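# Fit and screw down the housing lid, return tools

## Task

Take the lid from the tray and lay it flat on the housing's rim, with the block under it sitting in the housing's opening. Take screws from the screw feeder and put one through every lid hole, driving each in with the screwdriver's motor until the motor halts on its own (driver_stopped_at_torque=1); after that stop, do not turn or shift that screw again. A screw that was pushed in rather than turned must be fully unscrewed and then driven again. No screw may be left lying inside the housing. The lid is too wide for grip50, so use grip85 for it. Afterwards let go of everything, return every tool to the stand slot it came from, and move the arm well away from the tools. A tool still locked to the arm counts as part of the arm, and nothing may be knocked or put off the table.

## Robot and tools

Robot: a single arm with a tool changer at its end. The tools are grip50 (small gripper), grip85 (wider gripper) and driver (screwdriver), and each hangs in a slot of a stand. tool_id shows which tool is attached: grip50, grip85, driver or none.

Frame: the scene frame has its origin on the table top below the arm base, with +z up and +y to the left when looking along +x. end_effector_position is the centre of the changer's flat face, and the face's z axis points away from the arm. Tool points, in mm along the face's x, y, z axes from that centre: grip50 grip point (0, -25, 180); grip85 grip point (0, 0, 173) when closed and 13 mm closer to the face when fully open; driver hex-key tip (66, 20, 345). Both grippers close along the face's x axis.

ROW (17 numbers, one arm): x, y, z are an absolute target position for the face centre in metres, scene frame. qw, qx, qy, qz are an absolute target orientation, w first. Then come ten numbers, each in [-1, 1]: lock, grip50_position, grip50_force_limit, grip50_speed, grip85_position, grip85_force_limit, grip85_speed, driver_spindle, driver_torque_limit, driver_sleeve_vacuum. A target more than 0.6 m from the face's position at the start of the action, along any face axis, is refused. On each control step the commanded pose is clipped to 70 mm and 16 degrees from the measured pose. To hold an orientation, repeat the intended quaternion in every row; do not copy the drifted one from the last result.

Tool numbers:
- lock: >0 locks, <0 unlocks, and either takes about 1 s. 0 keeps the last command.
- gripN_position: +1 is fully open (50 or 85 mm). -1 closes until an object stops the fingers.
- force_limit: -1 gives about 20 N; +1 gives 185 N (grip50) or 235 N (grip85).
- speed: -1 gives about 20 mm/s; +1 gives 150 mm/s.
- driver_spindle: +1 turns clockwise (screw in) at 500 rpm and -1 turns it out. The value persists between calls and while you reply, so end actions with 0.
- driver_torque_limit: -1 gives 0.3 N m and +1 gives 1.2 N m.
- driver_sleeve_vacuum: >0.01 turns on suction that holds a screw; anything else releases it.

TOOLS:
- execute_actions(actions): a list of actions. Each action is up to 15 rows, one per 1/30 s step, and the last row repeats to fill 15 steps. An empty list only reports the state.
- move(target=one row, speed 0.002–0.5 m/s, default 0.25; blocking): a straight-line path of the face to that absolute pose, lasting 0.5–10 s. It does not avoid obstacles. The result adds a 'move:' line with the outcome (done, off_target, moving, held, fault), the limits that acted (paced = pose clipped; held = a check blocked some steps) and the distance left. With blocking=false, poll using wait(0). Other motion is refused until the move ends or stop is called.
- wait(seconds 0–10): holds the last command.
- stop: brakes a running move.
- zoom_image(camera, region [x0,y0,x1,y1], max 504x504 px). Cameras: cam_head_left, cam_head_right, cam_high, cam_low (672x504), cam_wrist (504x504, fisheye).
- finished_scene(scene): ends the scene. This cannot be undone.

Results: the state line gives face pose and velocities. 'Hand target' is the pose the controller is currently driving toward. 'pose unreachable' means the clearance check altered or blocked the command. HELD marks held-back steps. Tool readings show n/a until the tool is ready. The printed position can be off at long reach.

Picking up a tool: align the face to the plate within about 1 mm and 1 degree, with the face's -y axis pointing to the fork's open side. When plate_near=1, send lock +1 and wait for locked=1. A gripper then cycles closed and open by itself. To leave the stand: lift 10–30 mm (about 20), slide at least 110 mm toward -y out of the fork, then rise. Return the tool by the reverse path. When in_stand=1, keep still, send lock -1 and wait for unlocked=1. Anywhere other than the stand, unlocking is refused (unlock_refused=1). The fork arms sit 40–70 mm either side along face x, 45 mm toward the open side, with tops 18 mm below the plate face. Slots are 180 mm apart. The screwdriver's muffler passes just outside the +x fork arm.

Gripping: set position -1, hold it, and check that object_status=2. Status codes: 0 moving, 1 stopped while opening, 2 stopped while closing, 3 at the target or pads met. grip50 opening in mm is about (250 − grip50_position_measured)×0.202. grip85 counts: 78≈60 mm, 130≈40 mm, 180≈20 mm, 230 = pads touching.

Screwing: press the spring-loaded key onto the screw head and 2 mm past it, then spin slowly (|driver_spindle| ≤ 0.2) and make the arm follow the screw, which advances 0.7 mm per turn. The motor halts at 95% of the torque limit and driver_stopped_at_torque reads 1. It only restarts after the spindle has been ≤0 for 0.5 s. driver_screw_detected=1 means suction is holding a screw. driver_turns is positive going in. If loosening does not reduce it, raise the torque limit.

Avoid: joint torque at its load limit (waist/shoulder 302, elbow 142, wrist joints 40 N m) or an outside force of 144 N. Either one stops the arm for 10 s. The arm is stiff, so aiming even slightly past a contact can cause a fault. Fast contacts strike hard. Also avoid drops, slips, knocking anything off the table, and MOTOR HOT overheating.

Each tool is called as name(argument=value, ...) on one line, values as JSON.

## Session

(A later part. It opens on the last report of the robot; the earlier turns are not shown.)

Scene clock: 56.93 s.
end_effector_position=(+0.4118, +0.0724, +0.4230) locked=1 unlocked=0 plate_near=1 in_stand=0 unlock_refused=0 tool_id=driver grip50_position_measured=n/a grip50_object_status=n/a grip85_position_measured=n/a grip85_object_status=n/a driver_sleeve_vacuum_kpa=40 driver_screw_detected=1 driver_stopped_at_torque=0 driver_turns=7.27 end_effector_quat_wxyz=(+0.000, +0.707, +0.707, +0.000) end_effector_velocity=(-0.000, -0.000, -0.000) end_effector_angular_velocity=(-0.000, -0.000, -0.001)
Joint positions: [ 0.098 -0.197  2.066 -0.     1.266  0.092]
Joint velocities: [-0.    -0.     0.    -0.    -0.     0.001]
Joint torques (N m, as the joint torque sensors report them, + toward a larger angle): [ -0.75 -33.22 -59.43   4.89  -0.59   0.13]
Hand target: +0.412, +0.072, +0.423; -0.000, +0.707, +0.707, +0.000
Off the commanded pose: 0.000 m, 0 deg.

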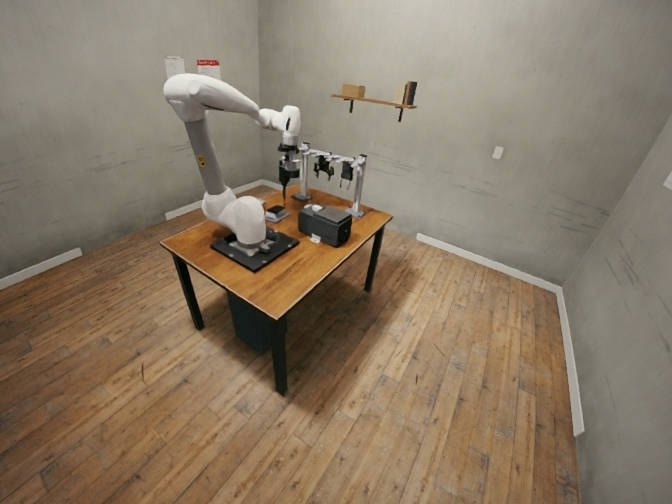

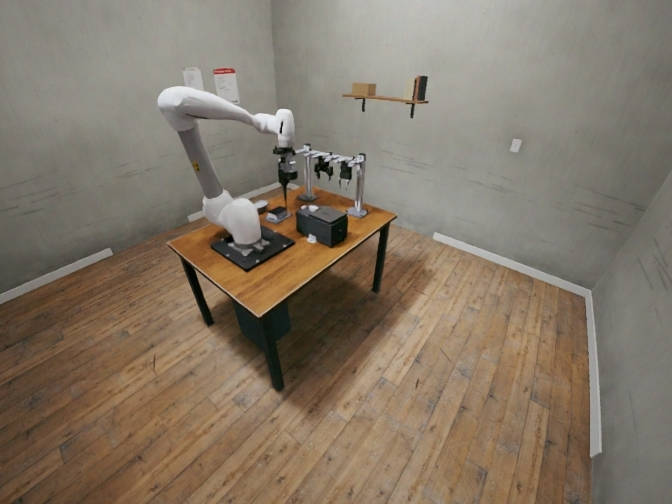

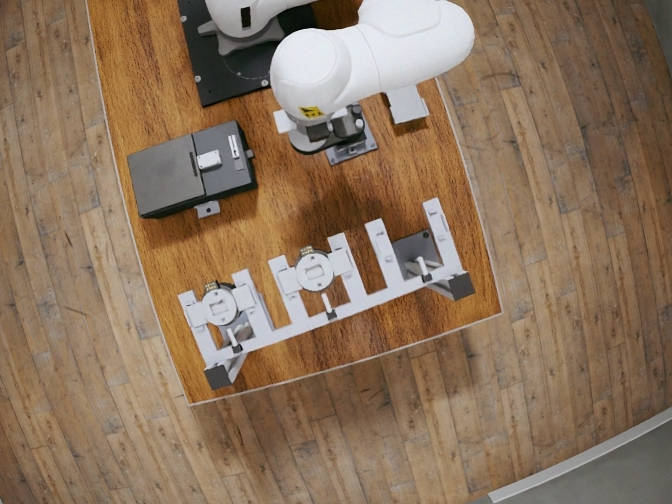

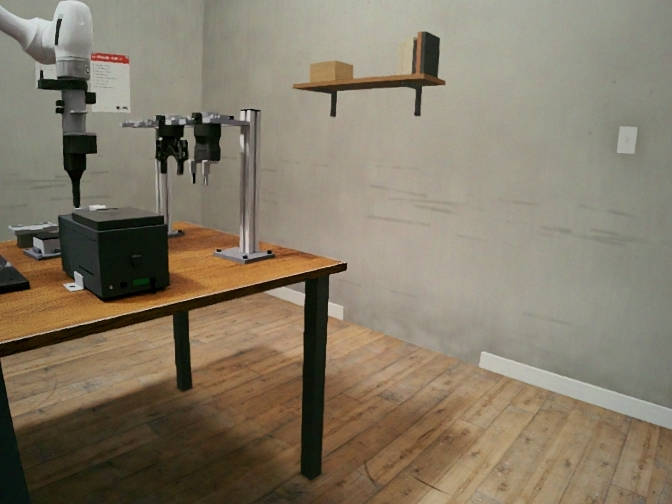

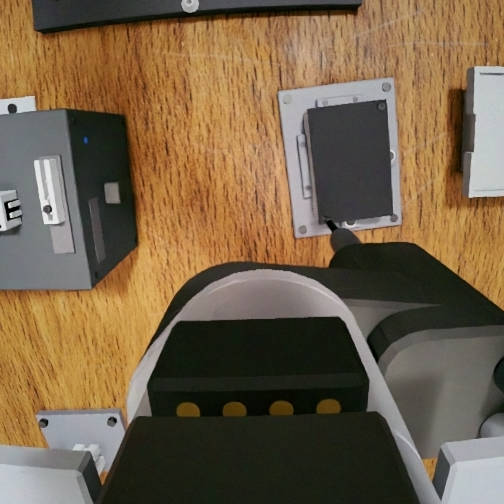

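move(target=[0.4116,0.0719,0.417,0,0.7071,0.7071,0,0,0,0,0,1,-0.5,-0.5,0,0,1], speed=0.02)

move(target=[0.4116,0.0719,0.4100,0,0.7071,0.7071,0,0,0,0,0,1,-0.5,-0.5,0,0,1], speed=0.015)

zoom_image(camera="cam_wrist", region=[310,200,350,240])

Scene clock: 57.73 s.
end_effector_position=(+0.4116, +0.0719, +0.4170) locked=1 unlocked=0 plate_near=1 in_stand=0 unlock_refused=0 tool_id=driver grip50_position_measured=n/a grip50_object_status=n/a grip85_position_measured=n/a grip85_object_status=n/a driver_sleeve_vacuum_kpa=40 driver_screw_detected=1 driver_stopped_at_torque=0 driver_turns=7.27 end_effector_quat_wxyz=(+0.000, +0.707, +0.707, -0.000) end_effector_velocity=(-0.000, +0.000, -0.000) end_effector_angular_velocity=(+0.001, +0.000, +0.000)
Joint positions: [ 0.097 -0.194  2.075 -0.     1.254  0.091]
Joint velocities: [ 0.     0.     0.001  0.001 -0.001 -0.   ]
Joint torques (N m, as the joint torque sensors report them, + toward a larger angle): [ -0.69 -33.17 -58.16   4.77  -0.7   -0.1 ]
Hand target: +0.412, +0.072, +0.417; -0.000, +0.707, +0.707, -0.000
Off the commanded pose: 0.000 m, 0 deg.
move: done

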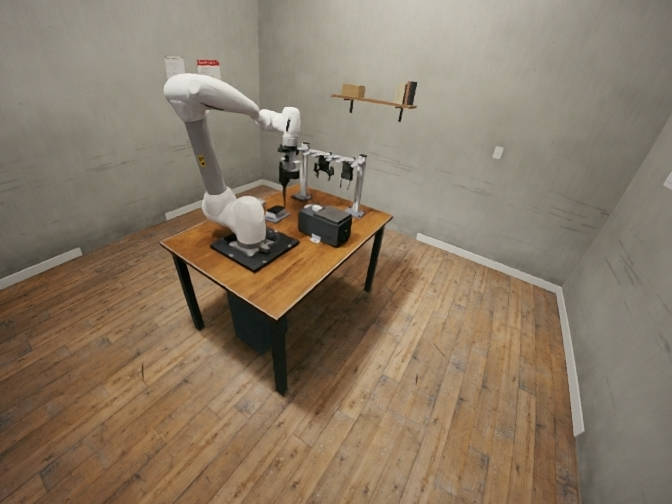

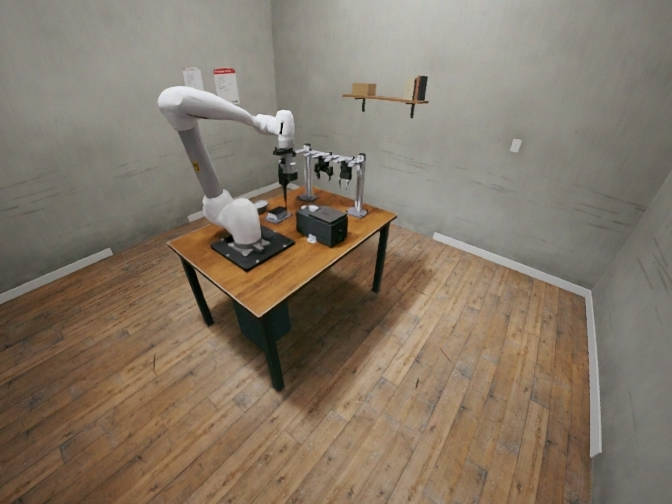

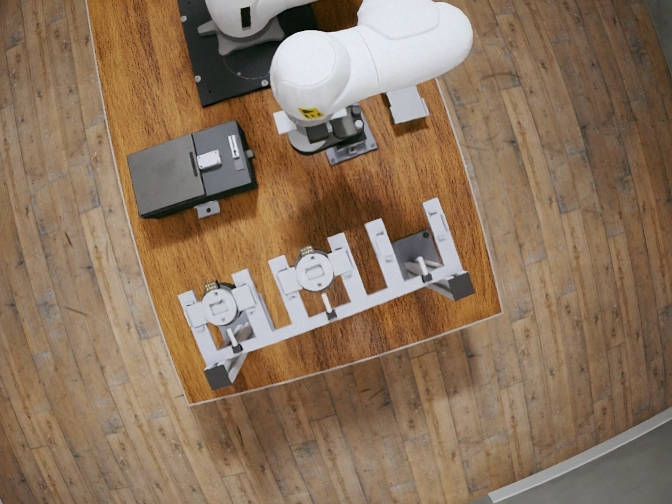

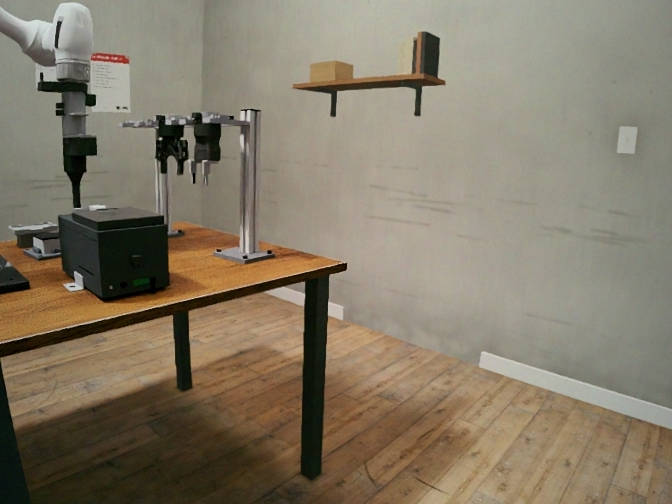

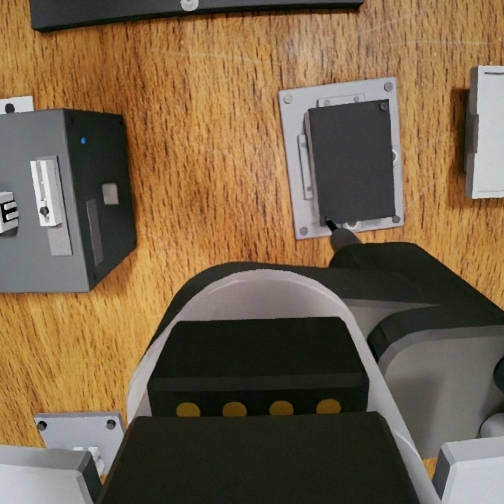

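Scene clock: 58.43 s.
end_effector_position=(+0.4116, +0.0719, +0.4100) locked=1 unlocked=0 plate_near=1 in_stand=0 unlock_refused=0 tool_id=driver grip50_position_measured=n/a grip50_object_status=n/a grip85_position_measured=n/a grip85_object_status=n/a driver_sleeve_vacuum_kpa=40 driver_screw_detected=1 driver_stopped_at_torque=0 driver_turns=7.27 end_effector_quat_wxyz=(+0.000, +0.707, +0.707, -0.000) end_effector_velocity=(-0.000, -0.000, -0.000) end_effector_angular_velocity=(+0.000, -0.000, -0.001)
Joint positions: [ 0.097 -0.19   2.085 -0.     1.24   0.091]
Joint velocities: [-0.  0.  0.  0. -0.  0.]
Joint torques (N m, as the joint torque sensors report them, + toward a larger angle): [ -0.36 -33.25 -58.87   4.72  -0.48   0.05]
Hand target: +0.412, +0.072, +0.410; -0.000, +0.707, +0.707, +0.000
Off the commanded pose: 0.000 m, 0 deg.
move: done

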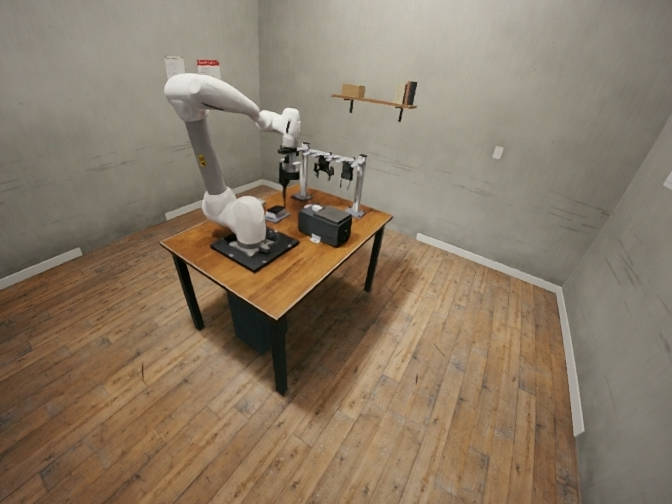

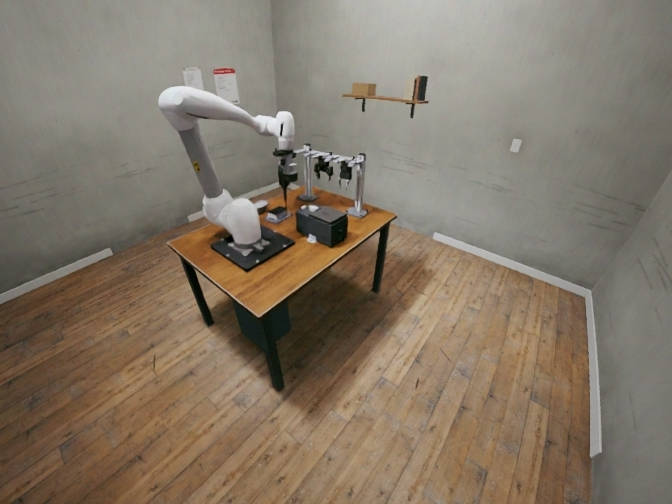

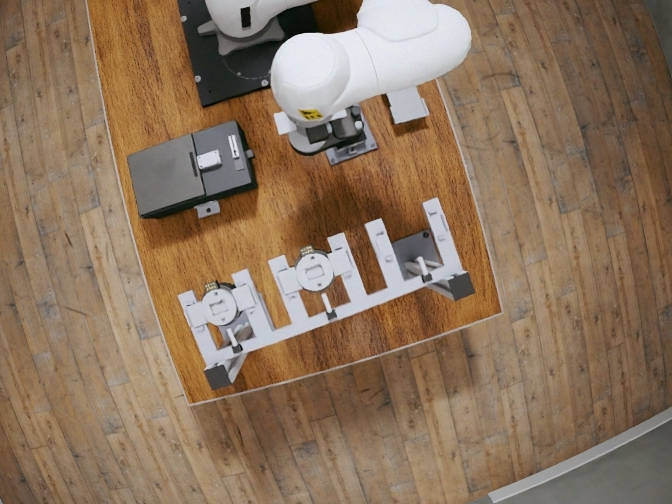

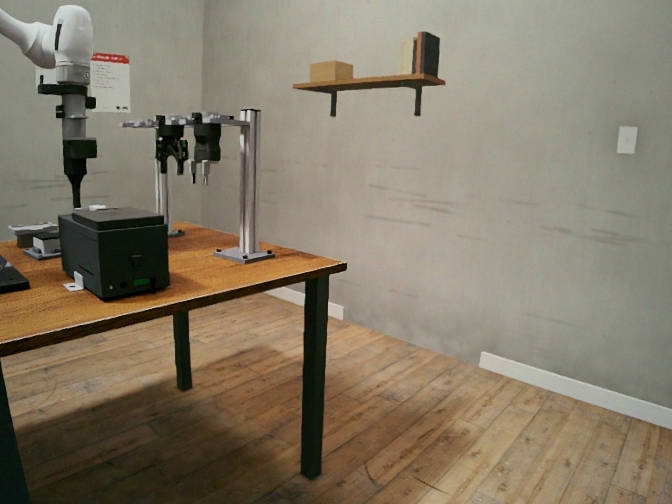

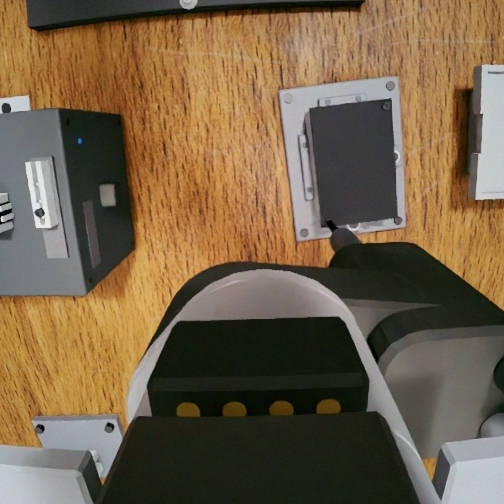

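Region (310, 200, 350, 240) of cam_wrist's 504x504 image, scaled by 12.600, with more detail than that image has.

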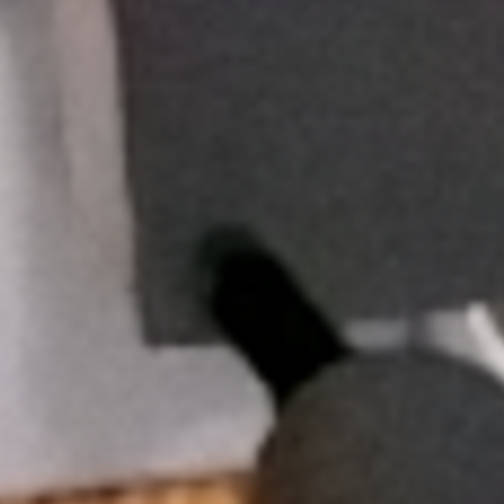

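No load; the screw is in the lid hole.

execute_actions(actions=[[[0.4116,0.0719,0.4097,0,0.7071,0.7071,0,0,0,0,0,1,-0.5,-0.5,0,0,1],[0.4116,0.0719,0.4094,0,0.7071,0.7071,0,0,0,0,0,1,-0.5,-0.5,0,0,1],[0.4116,0.0719,0.4091,0,0.7071,0.7071,0,0,0,0,0,1,-0.5,-0.5,0,0,1],[0.4116,0.0719,0.4088,0,0.7071,0.7071,0,0,0,0,0,1,-0.5,-0.5,0,0,1],[0.4116,0.0719,0.4085,0,0.7071,0.7071,0,0,0,0,0,1,-0.5,-0.5,0,0,1],[0.4116,0.0719,0.4082,0,0.7071,0.7071,0,0,0,0,0,1,-0.5,-0.5,0,0,1],[0.4116,0.0719,0.4079,0,0.7071,0.7071,0,0,0,0,0,1,-0.5,-0.5,0,0,1],[0.4116,0.0719,0.4076,0,0.7071,0.7071,0,0,0,0,0,1,-0.5,-0.5,0,0,1]]])

Scene clock: 109.57 s.
end_effector_position=(+0.4116, +0.0719, +0.4076) locked=1 unlocked=0 plate_near=1 in_stand=0 unlock_refused=0 tool_id=driver grip50_position_measured=n/a grip50_object_status=n/a grip85_position_measured=n/a grip85_object_status=n/a driver_sleeve_vacuum_kpa=40 driver_screw_detected=1 driver_stopped_at_torque=0 driver_turns=7.27 end_effector_quat_wxyz=(+0.000, +0.707, +0.707, +0.000) end_effector_velocity=(+0.000, -0.000, -0.000) end_effector_angular_velocity=(+0.001, -0.001, -0.001)
Joint positions: [ 0.097 -0.189  2.089 -0.     1.235  0.091]
Joint velocities: [-0.001  0.     0.     0.001 -0.001  0.   ]
Joint torques (N m, as the joint torque sensors report them, + toward a larger angle): [ -0.34 -31.7  -56.17   5.09  -0.3   -0.03]
Hand target: +0.412, +0.072, +0.408; -0.000, +0.707, +0.707, +0.000
Off the commanded pose: 0.000 m, 0 deg.
Step readings (end_effector_position):
0: (+0.4116, +0.0719, +0.4100)
1: (+0.4116, +0.0719, +0.4100)
2: (+0.4116, +0.0719, +0.4099)
4: (+0.4116, +0.0719, +0.4094)
8: (+0.4116, +0.0719, +0.4083)
15: end_effector_position above

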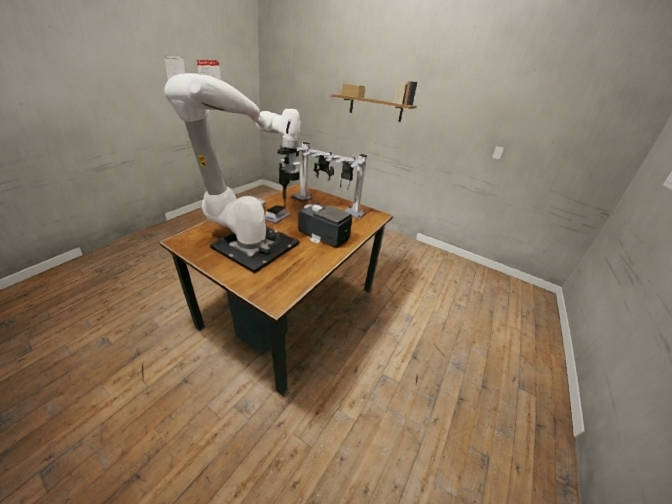

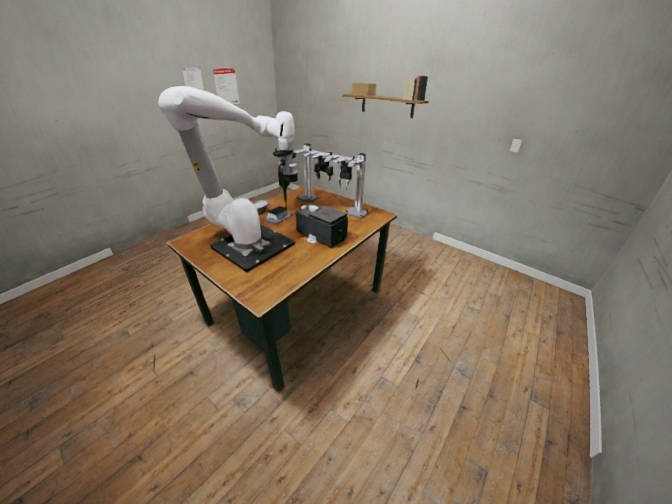

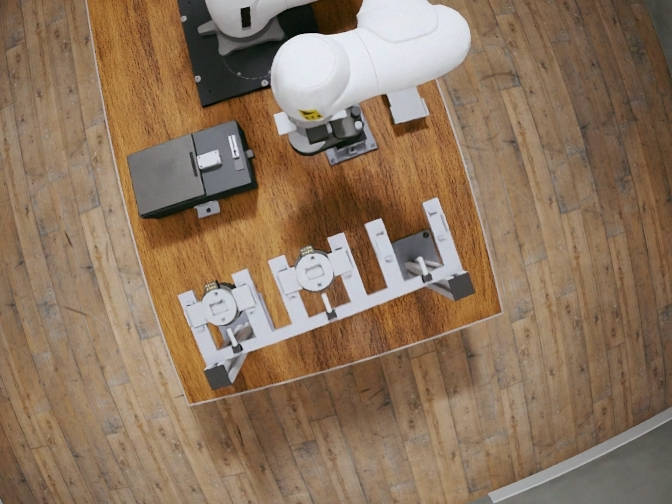

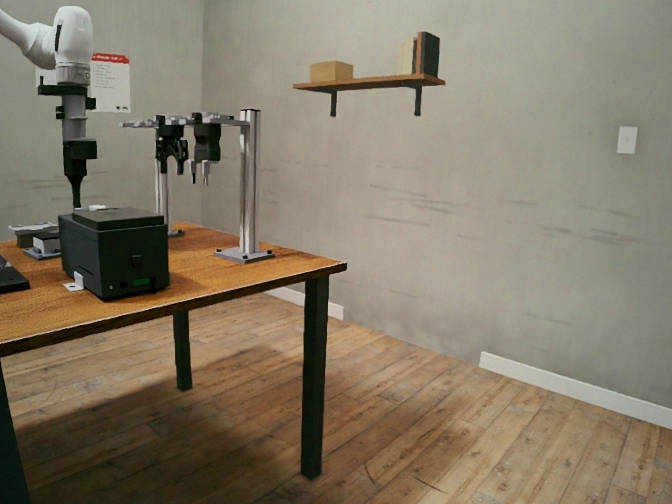

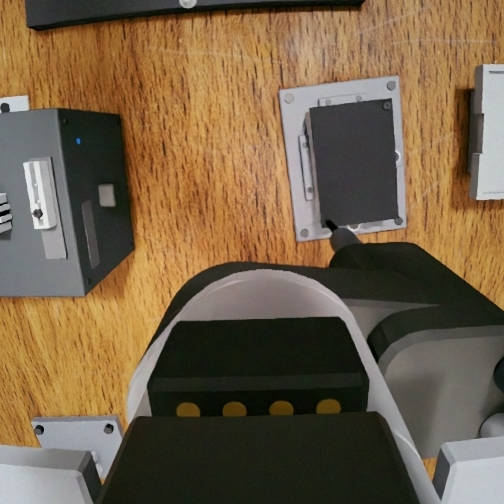

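execute_actions(actions=[[[0.4116,0.0718,0.4075,0,0.7071,0.7071,0,0,0,0,0,1,-0.5,-0.5,0.2,0,1],[0.4116,0.0718,0.4074,0,0.7071,0.7071,0,0,0,0,0,1,-0.5,-0.5,0.2,0,1],[0.4116,0.0717,0.4073,0,0.7071,0.7071,0,0,0,0,0,1,-0.5,-0.5,0.2,0,1],[0.4116,0.0717,0.4072,0,0.7071,0.7071,0,0,0,0,0,1,-0.5,-0.5,0.2,0,1],[0.4116,0.0717,0.4071,0,0.7071,0.7071,0,0,0,0,0,1,-0.5,-0.5,0.2,0,1],[0.4116,0.0717,0.4070,0,0.7071,0.7071,0,0,0,0,0,1,-0.5,-0.5,0.2,0,1],[0.4116,0.0717,0.4069,0,0.7071,0.7071,0,0,0,0,0,1,-0.5,-0.5,0.2,0,1],[0.4116,0.0717,0.4068,0,0.7071,0.7071,0,0,0,0,0,1,-0.5,-0.5,0.2,0,1],[0.4116,0.0717,0.4067,0,0.7071,0.7071,0,0,0,0,0,1,-0.5,-0.5,0.2,0,1],[0.4116,0.0717,0.4066,0,0.7071,0.7071,0,0,0,0,0,1,-0.5,-0.5,0.2,0,1],[0.4116,0.0717,0.4066,0,0.7071,0.7071,0,0,0,0,0,1,-0.5,-0.5,0.2,0,1],[0.4116,0.0717,0.4066,0,0.7071,0.7071,0,0,0,0,0,1,-0.5,-0.5,0.2,0,1],[0.4116,0.0717,0.4066,0,0.7071,0.7071,0,0,0,0,0,1,-0.5,-0.5,0.2,0,1],[0.4116,0.0717,0.4066,0,0.7071,0.7071,0,0,0,0,0,1,-0.5,-0.5,0.2,0,1],[0.4116,0.0717,0.4066,0,0.7071,0.7071,0,0,0,0,0,1,-0.5,-0.5,0,0,1]]])

Scene clock: 110.33 s.
end_effector_position=(+0.4116, +0.0717, +0.4066) locked=1 unlocked=0 plate_near=1 in_stand=0 unlock_refused=0 tool_id=driver grip50_position_measured=n/a grip50_object_status=n/a grip85_position_measured=n/a grip85_object_status=n/a driver_sleeve_vacuum_kpa=40 driver_screw_detected=1 driver_stopped_at_torque=0 driver_turns=7.99 end_effector_quat_wxyz=(-0.000, +0.707, +0.707, +0.000) end_effector_velocity=(-0.000, +0.000, -0.000) end_effector_angular_velocity=(-0.000, +0.001, +0.000)
Joint positions: [ 0.096 -0.188  2.09  -0.     1.233  0.09 ]
Joint velocities: [ 0.  0.  0. -0.  0.  0.]
Joint torques (N m, as the joint torque sensors report them, + toward a larger angle): [ -1.17 -31.67 -55.38   3.93  -0.51  -0.12]
Hand target: +0.412, +0.072, +0.407; -0.000, +0.707, +0.707, -0.000
Off the commanded pose: 0.000 m, 0 deg.
Step readings (end_effector_position):
0: (+0.4116, +0.0719, +0.4076)
1: (+0.4116, +0.0719, +0.4076)
2: (+0.4116, +0.0719, +0.4076)
4: (+0.4116, +0.0718, +0.4074)
8: (+0.4116, +0.0717, +0.4070)
15: end_effector_position above

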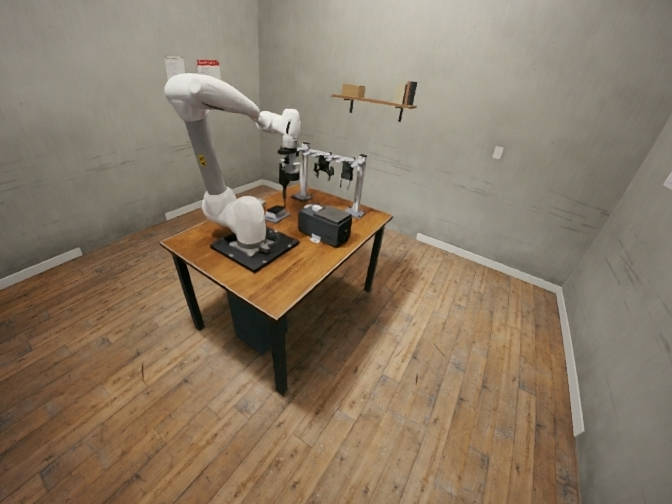

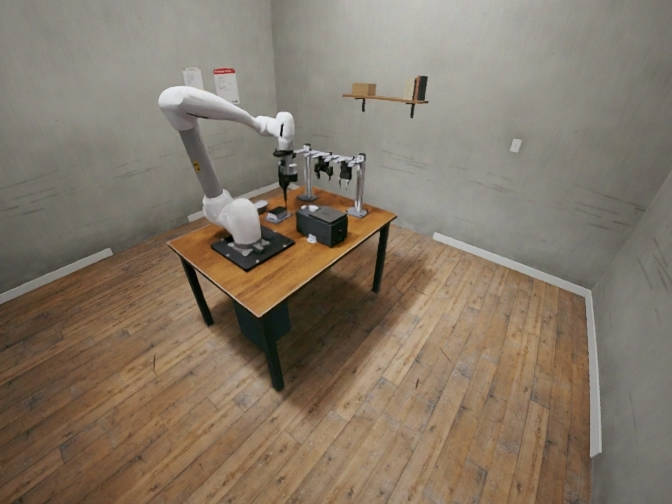

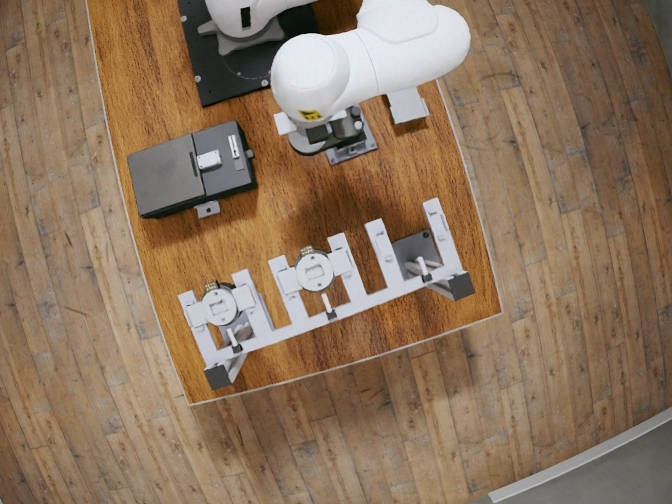

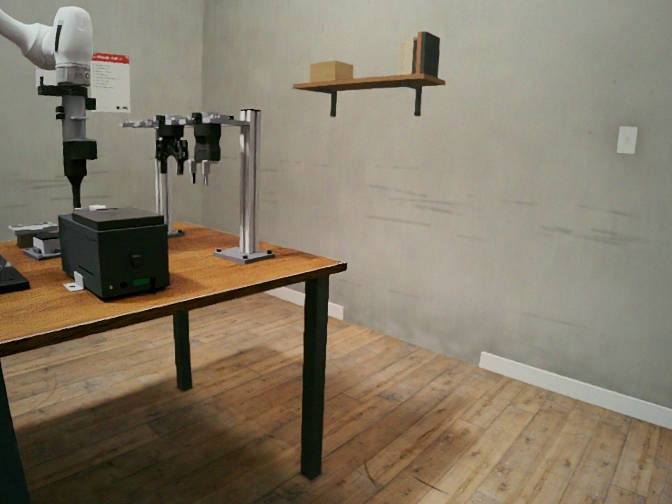

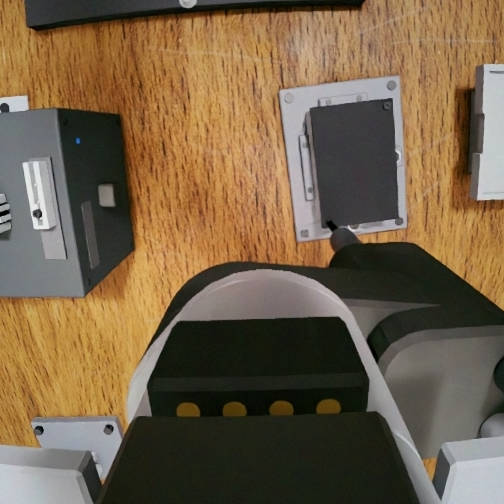

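move(target=[0.4116,0.07177,0.4024,0,0.7071,0.7071,0,0,0,0,0,1,-0.5,-0.5,0.5,0,1], speed=0.0033)

wait(seconds=0.1)

Scene clock: 111.93 s.
end_effector_position=(+0.4116, +0.0718, +0.4024) locked=1 unlocked=0 plate_near=1 in_stand=0 unlock_refused=0 tool_id=driver grip50_position_measured=n/a grip50_object_status=n/a grip85_position_measured=n/a grip85_object_status=n/a driver_sleeve_vacuum_kpa=40 driver_screw_detected=1 driver_stopped_at_torque=1 driver_turns=13.34 end_effector_quat_wxyz=(-0.000, +0.707, +0.707, -0.000) end_effector_velocity=(+0.000, -0.000, +0.000) end_effector_angular_velocity=(-0.001, -0.001, -0.001)
Joint positions: [ 0.096 -0.186  2.096 -0.     1.224  0.091]
Joint velocities: [-0.    -0.     0.    -0.001 -0.001  0.001]
Joint torques (N m, as the joint torque sensors report them, + toward a larger angle): [ -0.69 -31.34 -56.19   4.02  -0.72   0.28]
Hand target: +0.412, +0.072, +0.402; -0.000, +0.707, +0.707, +0.000
Off the commanded pose: 0.000 m, 0 deg.
move: done

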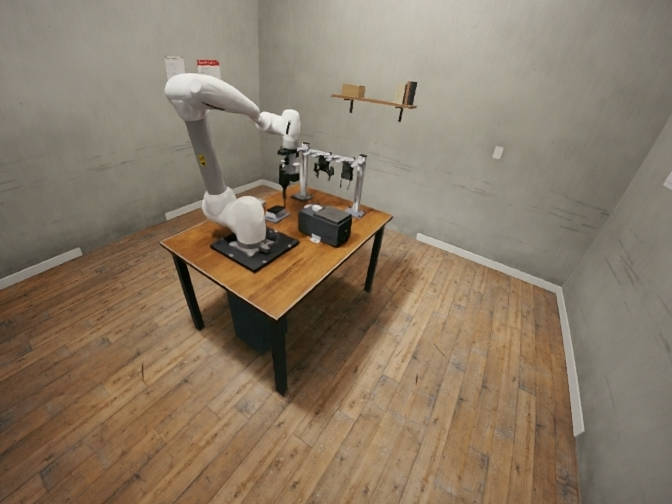

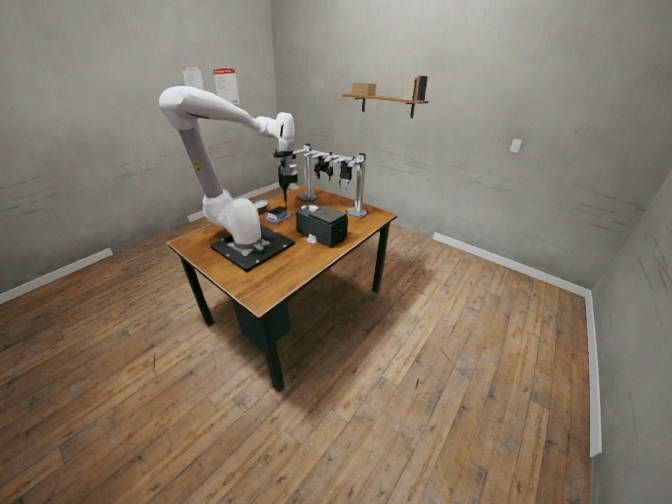

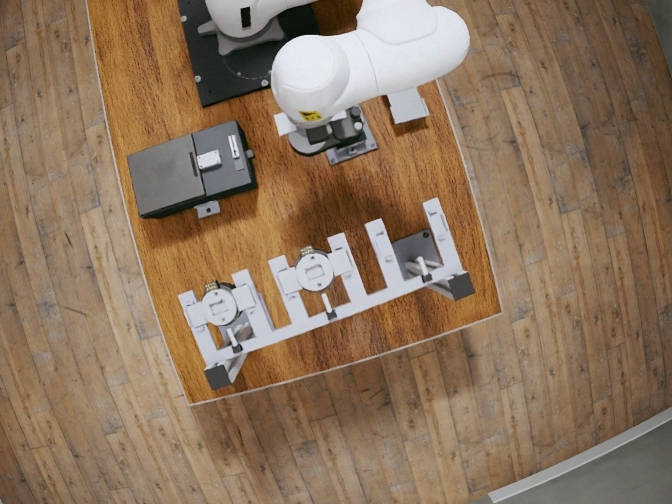

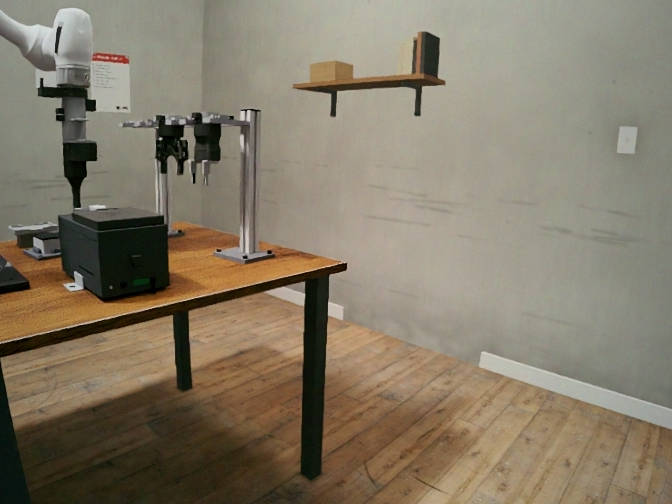

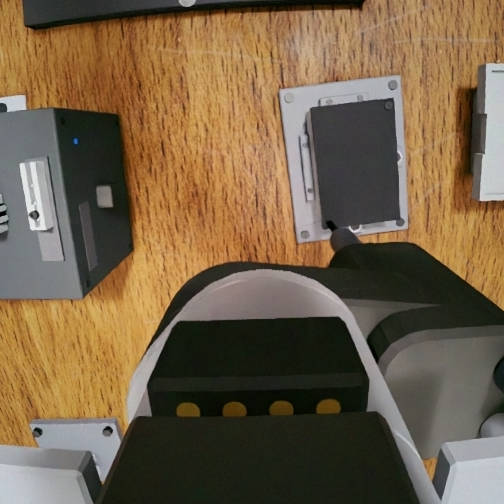

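Scene clock: 112.03 s.
end_effector_position=(+0.4116, +0.0718, +0.4024) locked=1 unlocked=0 plate_near=1 in_stand=0 unlock_refused=0 tool_id=driver grip50_position_measured=n/a grip50_object_status=n/a grip85_position_measured=n/a grip85_object_status=n/a driver_sleeve_vacuum_kpa=40 driver_screw_detected=1 driver_stopped_at_torque=1 driver_turns=13.34 end_effector_quat_wxyz=(-0.000, +0.707, +0.707, +0.000) end_effector_velocity=(-0.000, -0.000, -0.000) end_effector_angular_velocity=(-0.001, +0.000, -0.000)
Joint positions: [ 0.096 -0.186  2.096 -0.     1.224  0.091]
Joint velocities: [-0.001  0.     0.    -0.001  0.    -0.   ]
Joint torques (N m, as the joint torque sensors report them, + toward a larger angle): [ -1.28 -30.75 -55.6    3.92  -0.6    0.07]
Hand target: +0.412, +0.072, +0.402; -0.000, +0.707, +0.707, +0.000
Off the commanded pose: 0.000 m, 0 deg.
wait: 0.10 s; no rest

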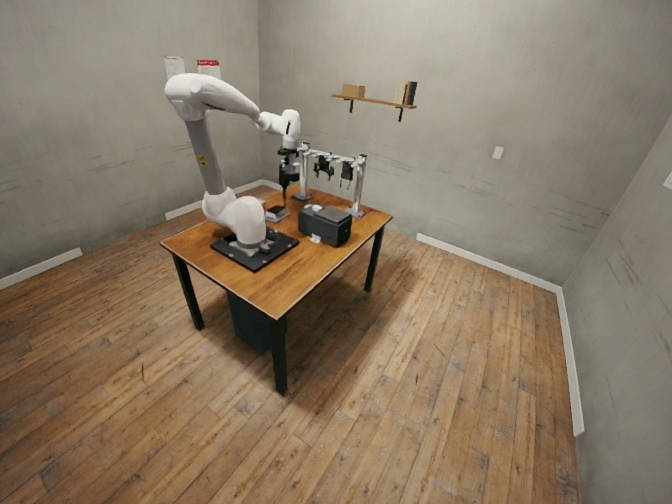

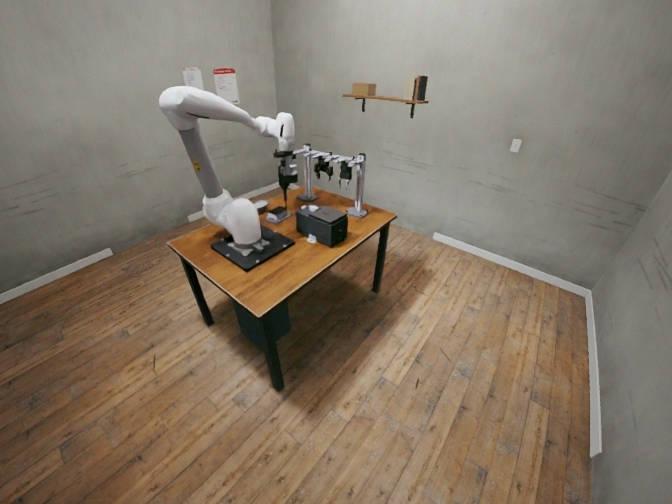

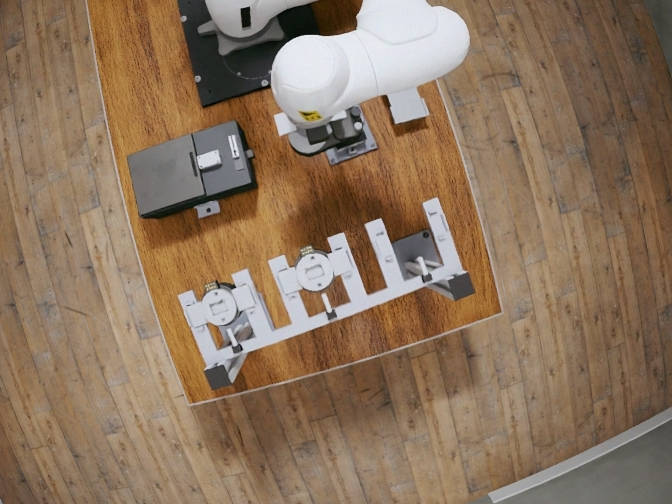

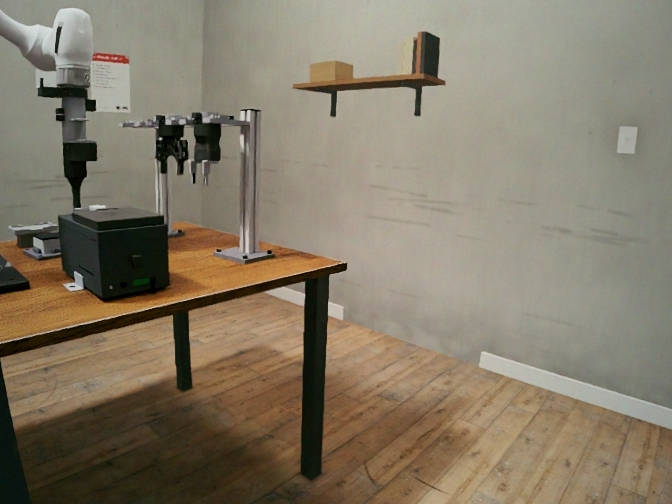

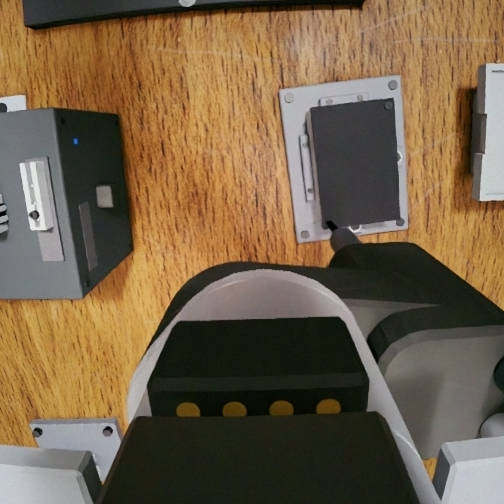

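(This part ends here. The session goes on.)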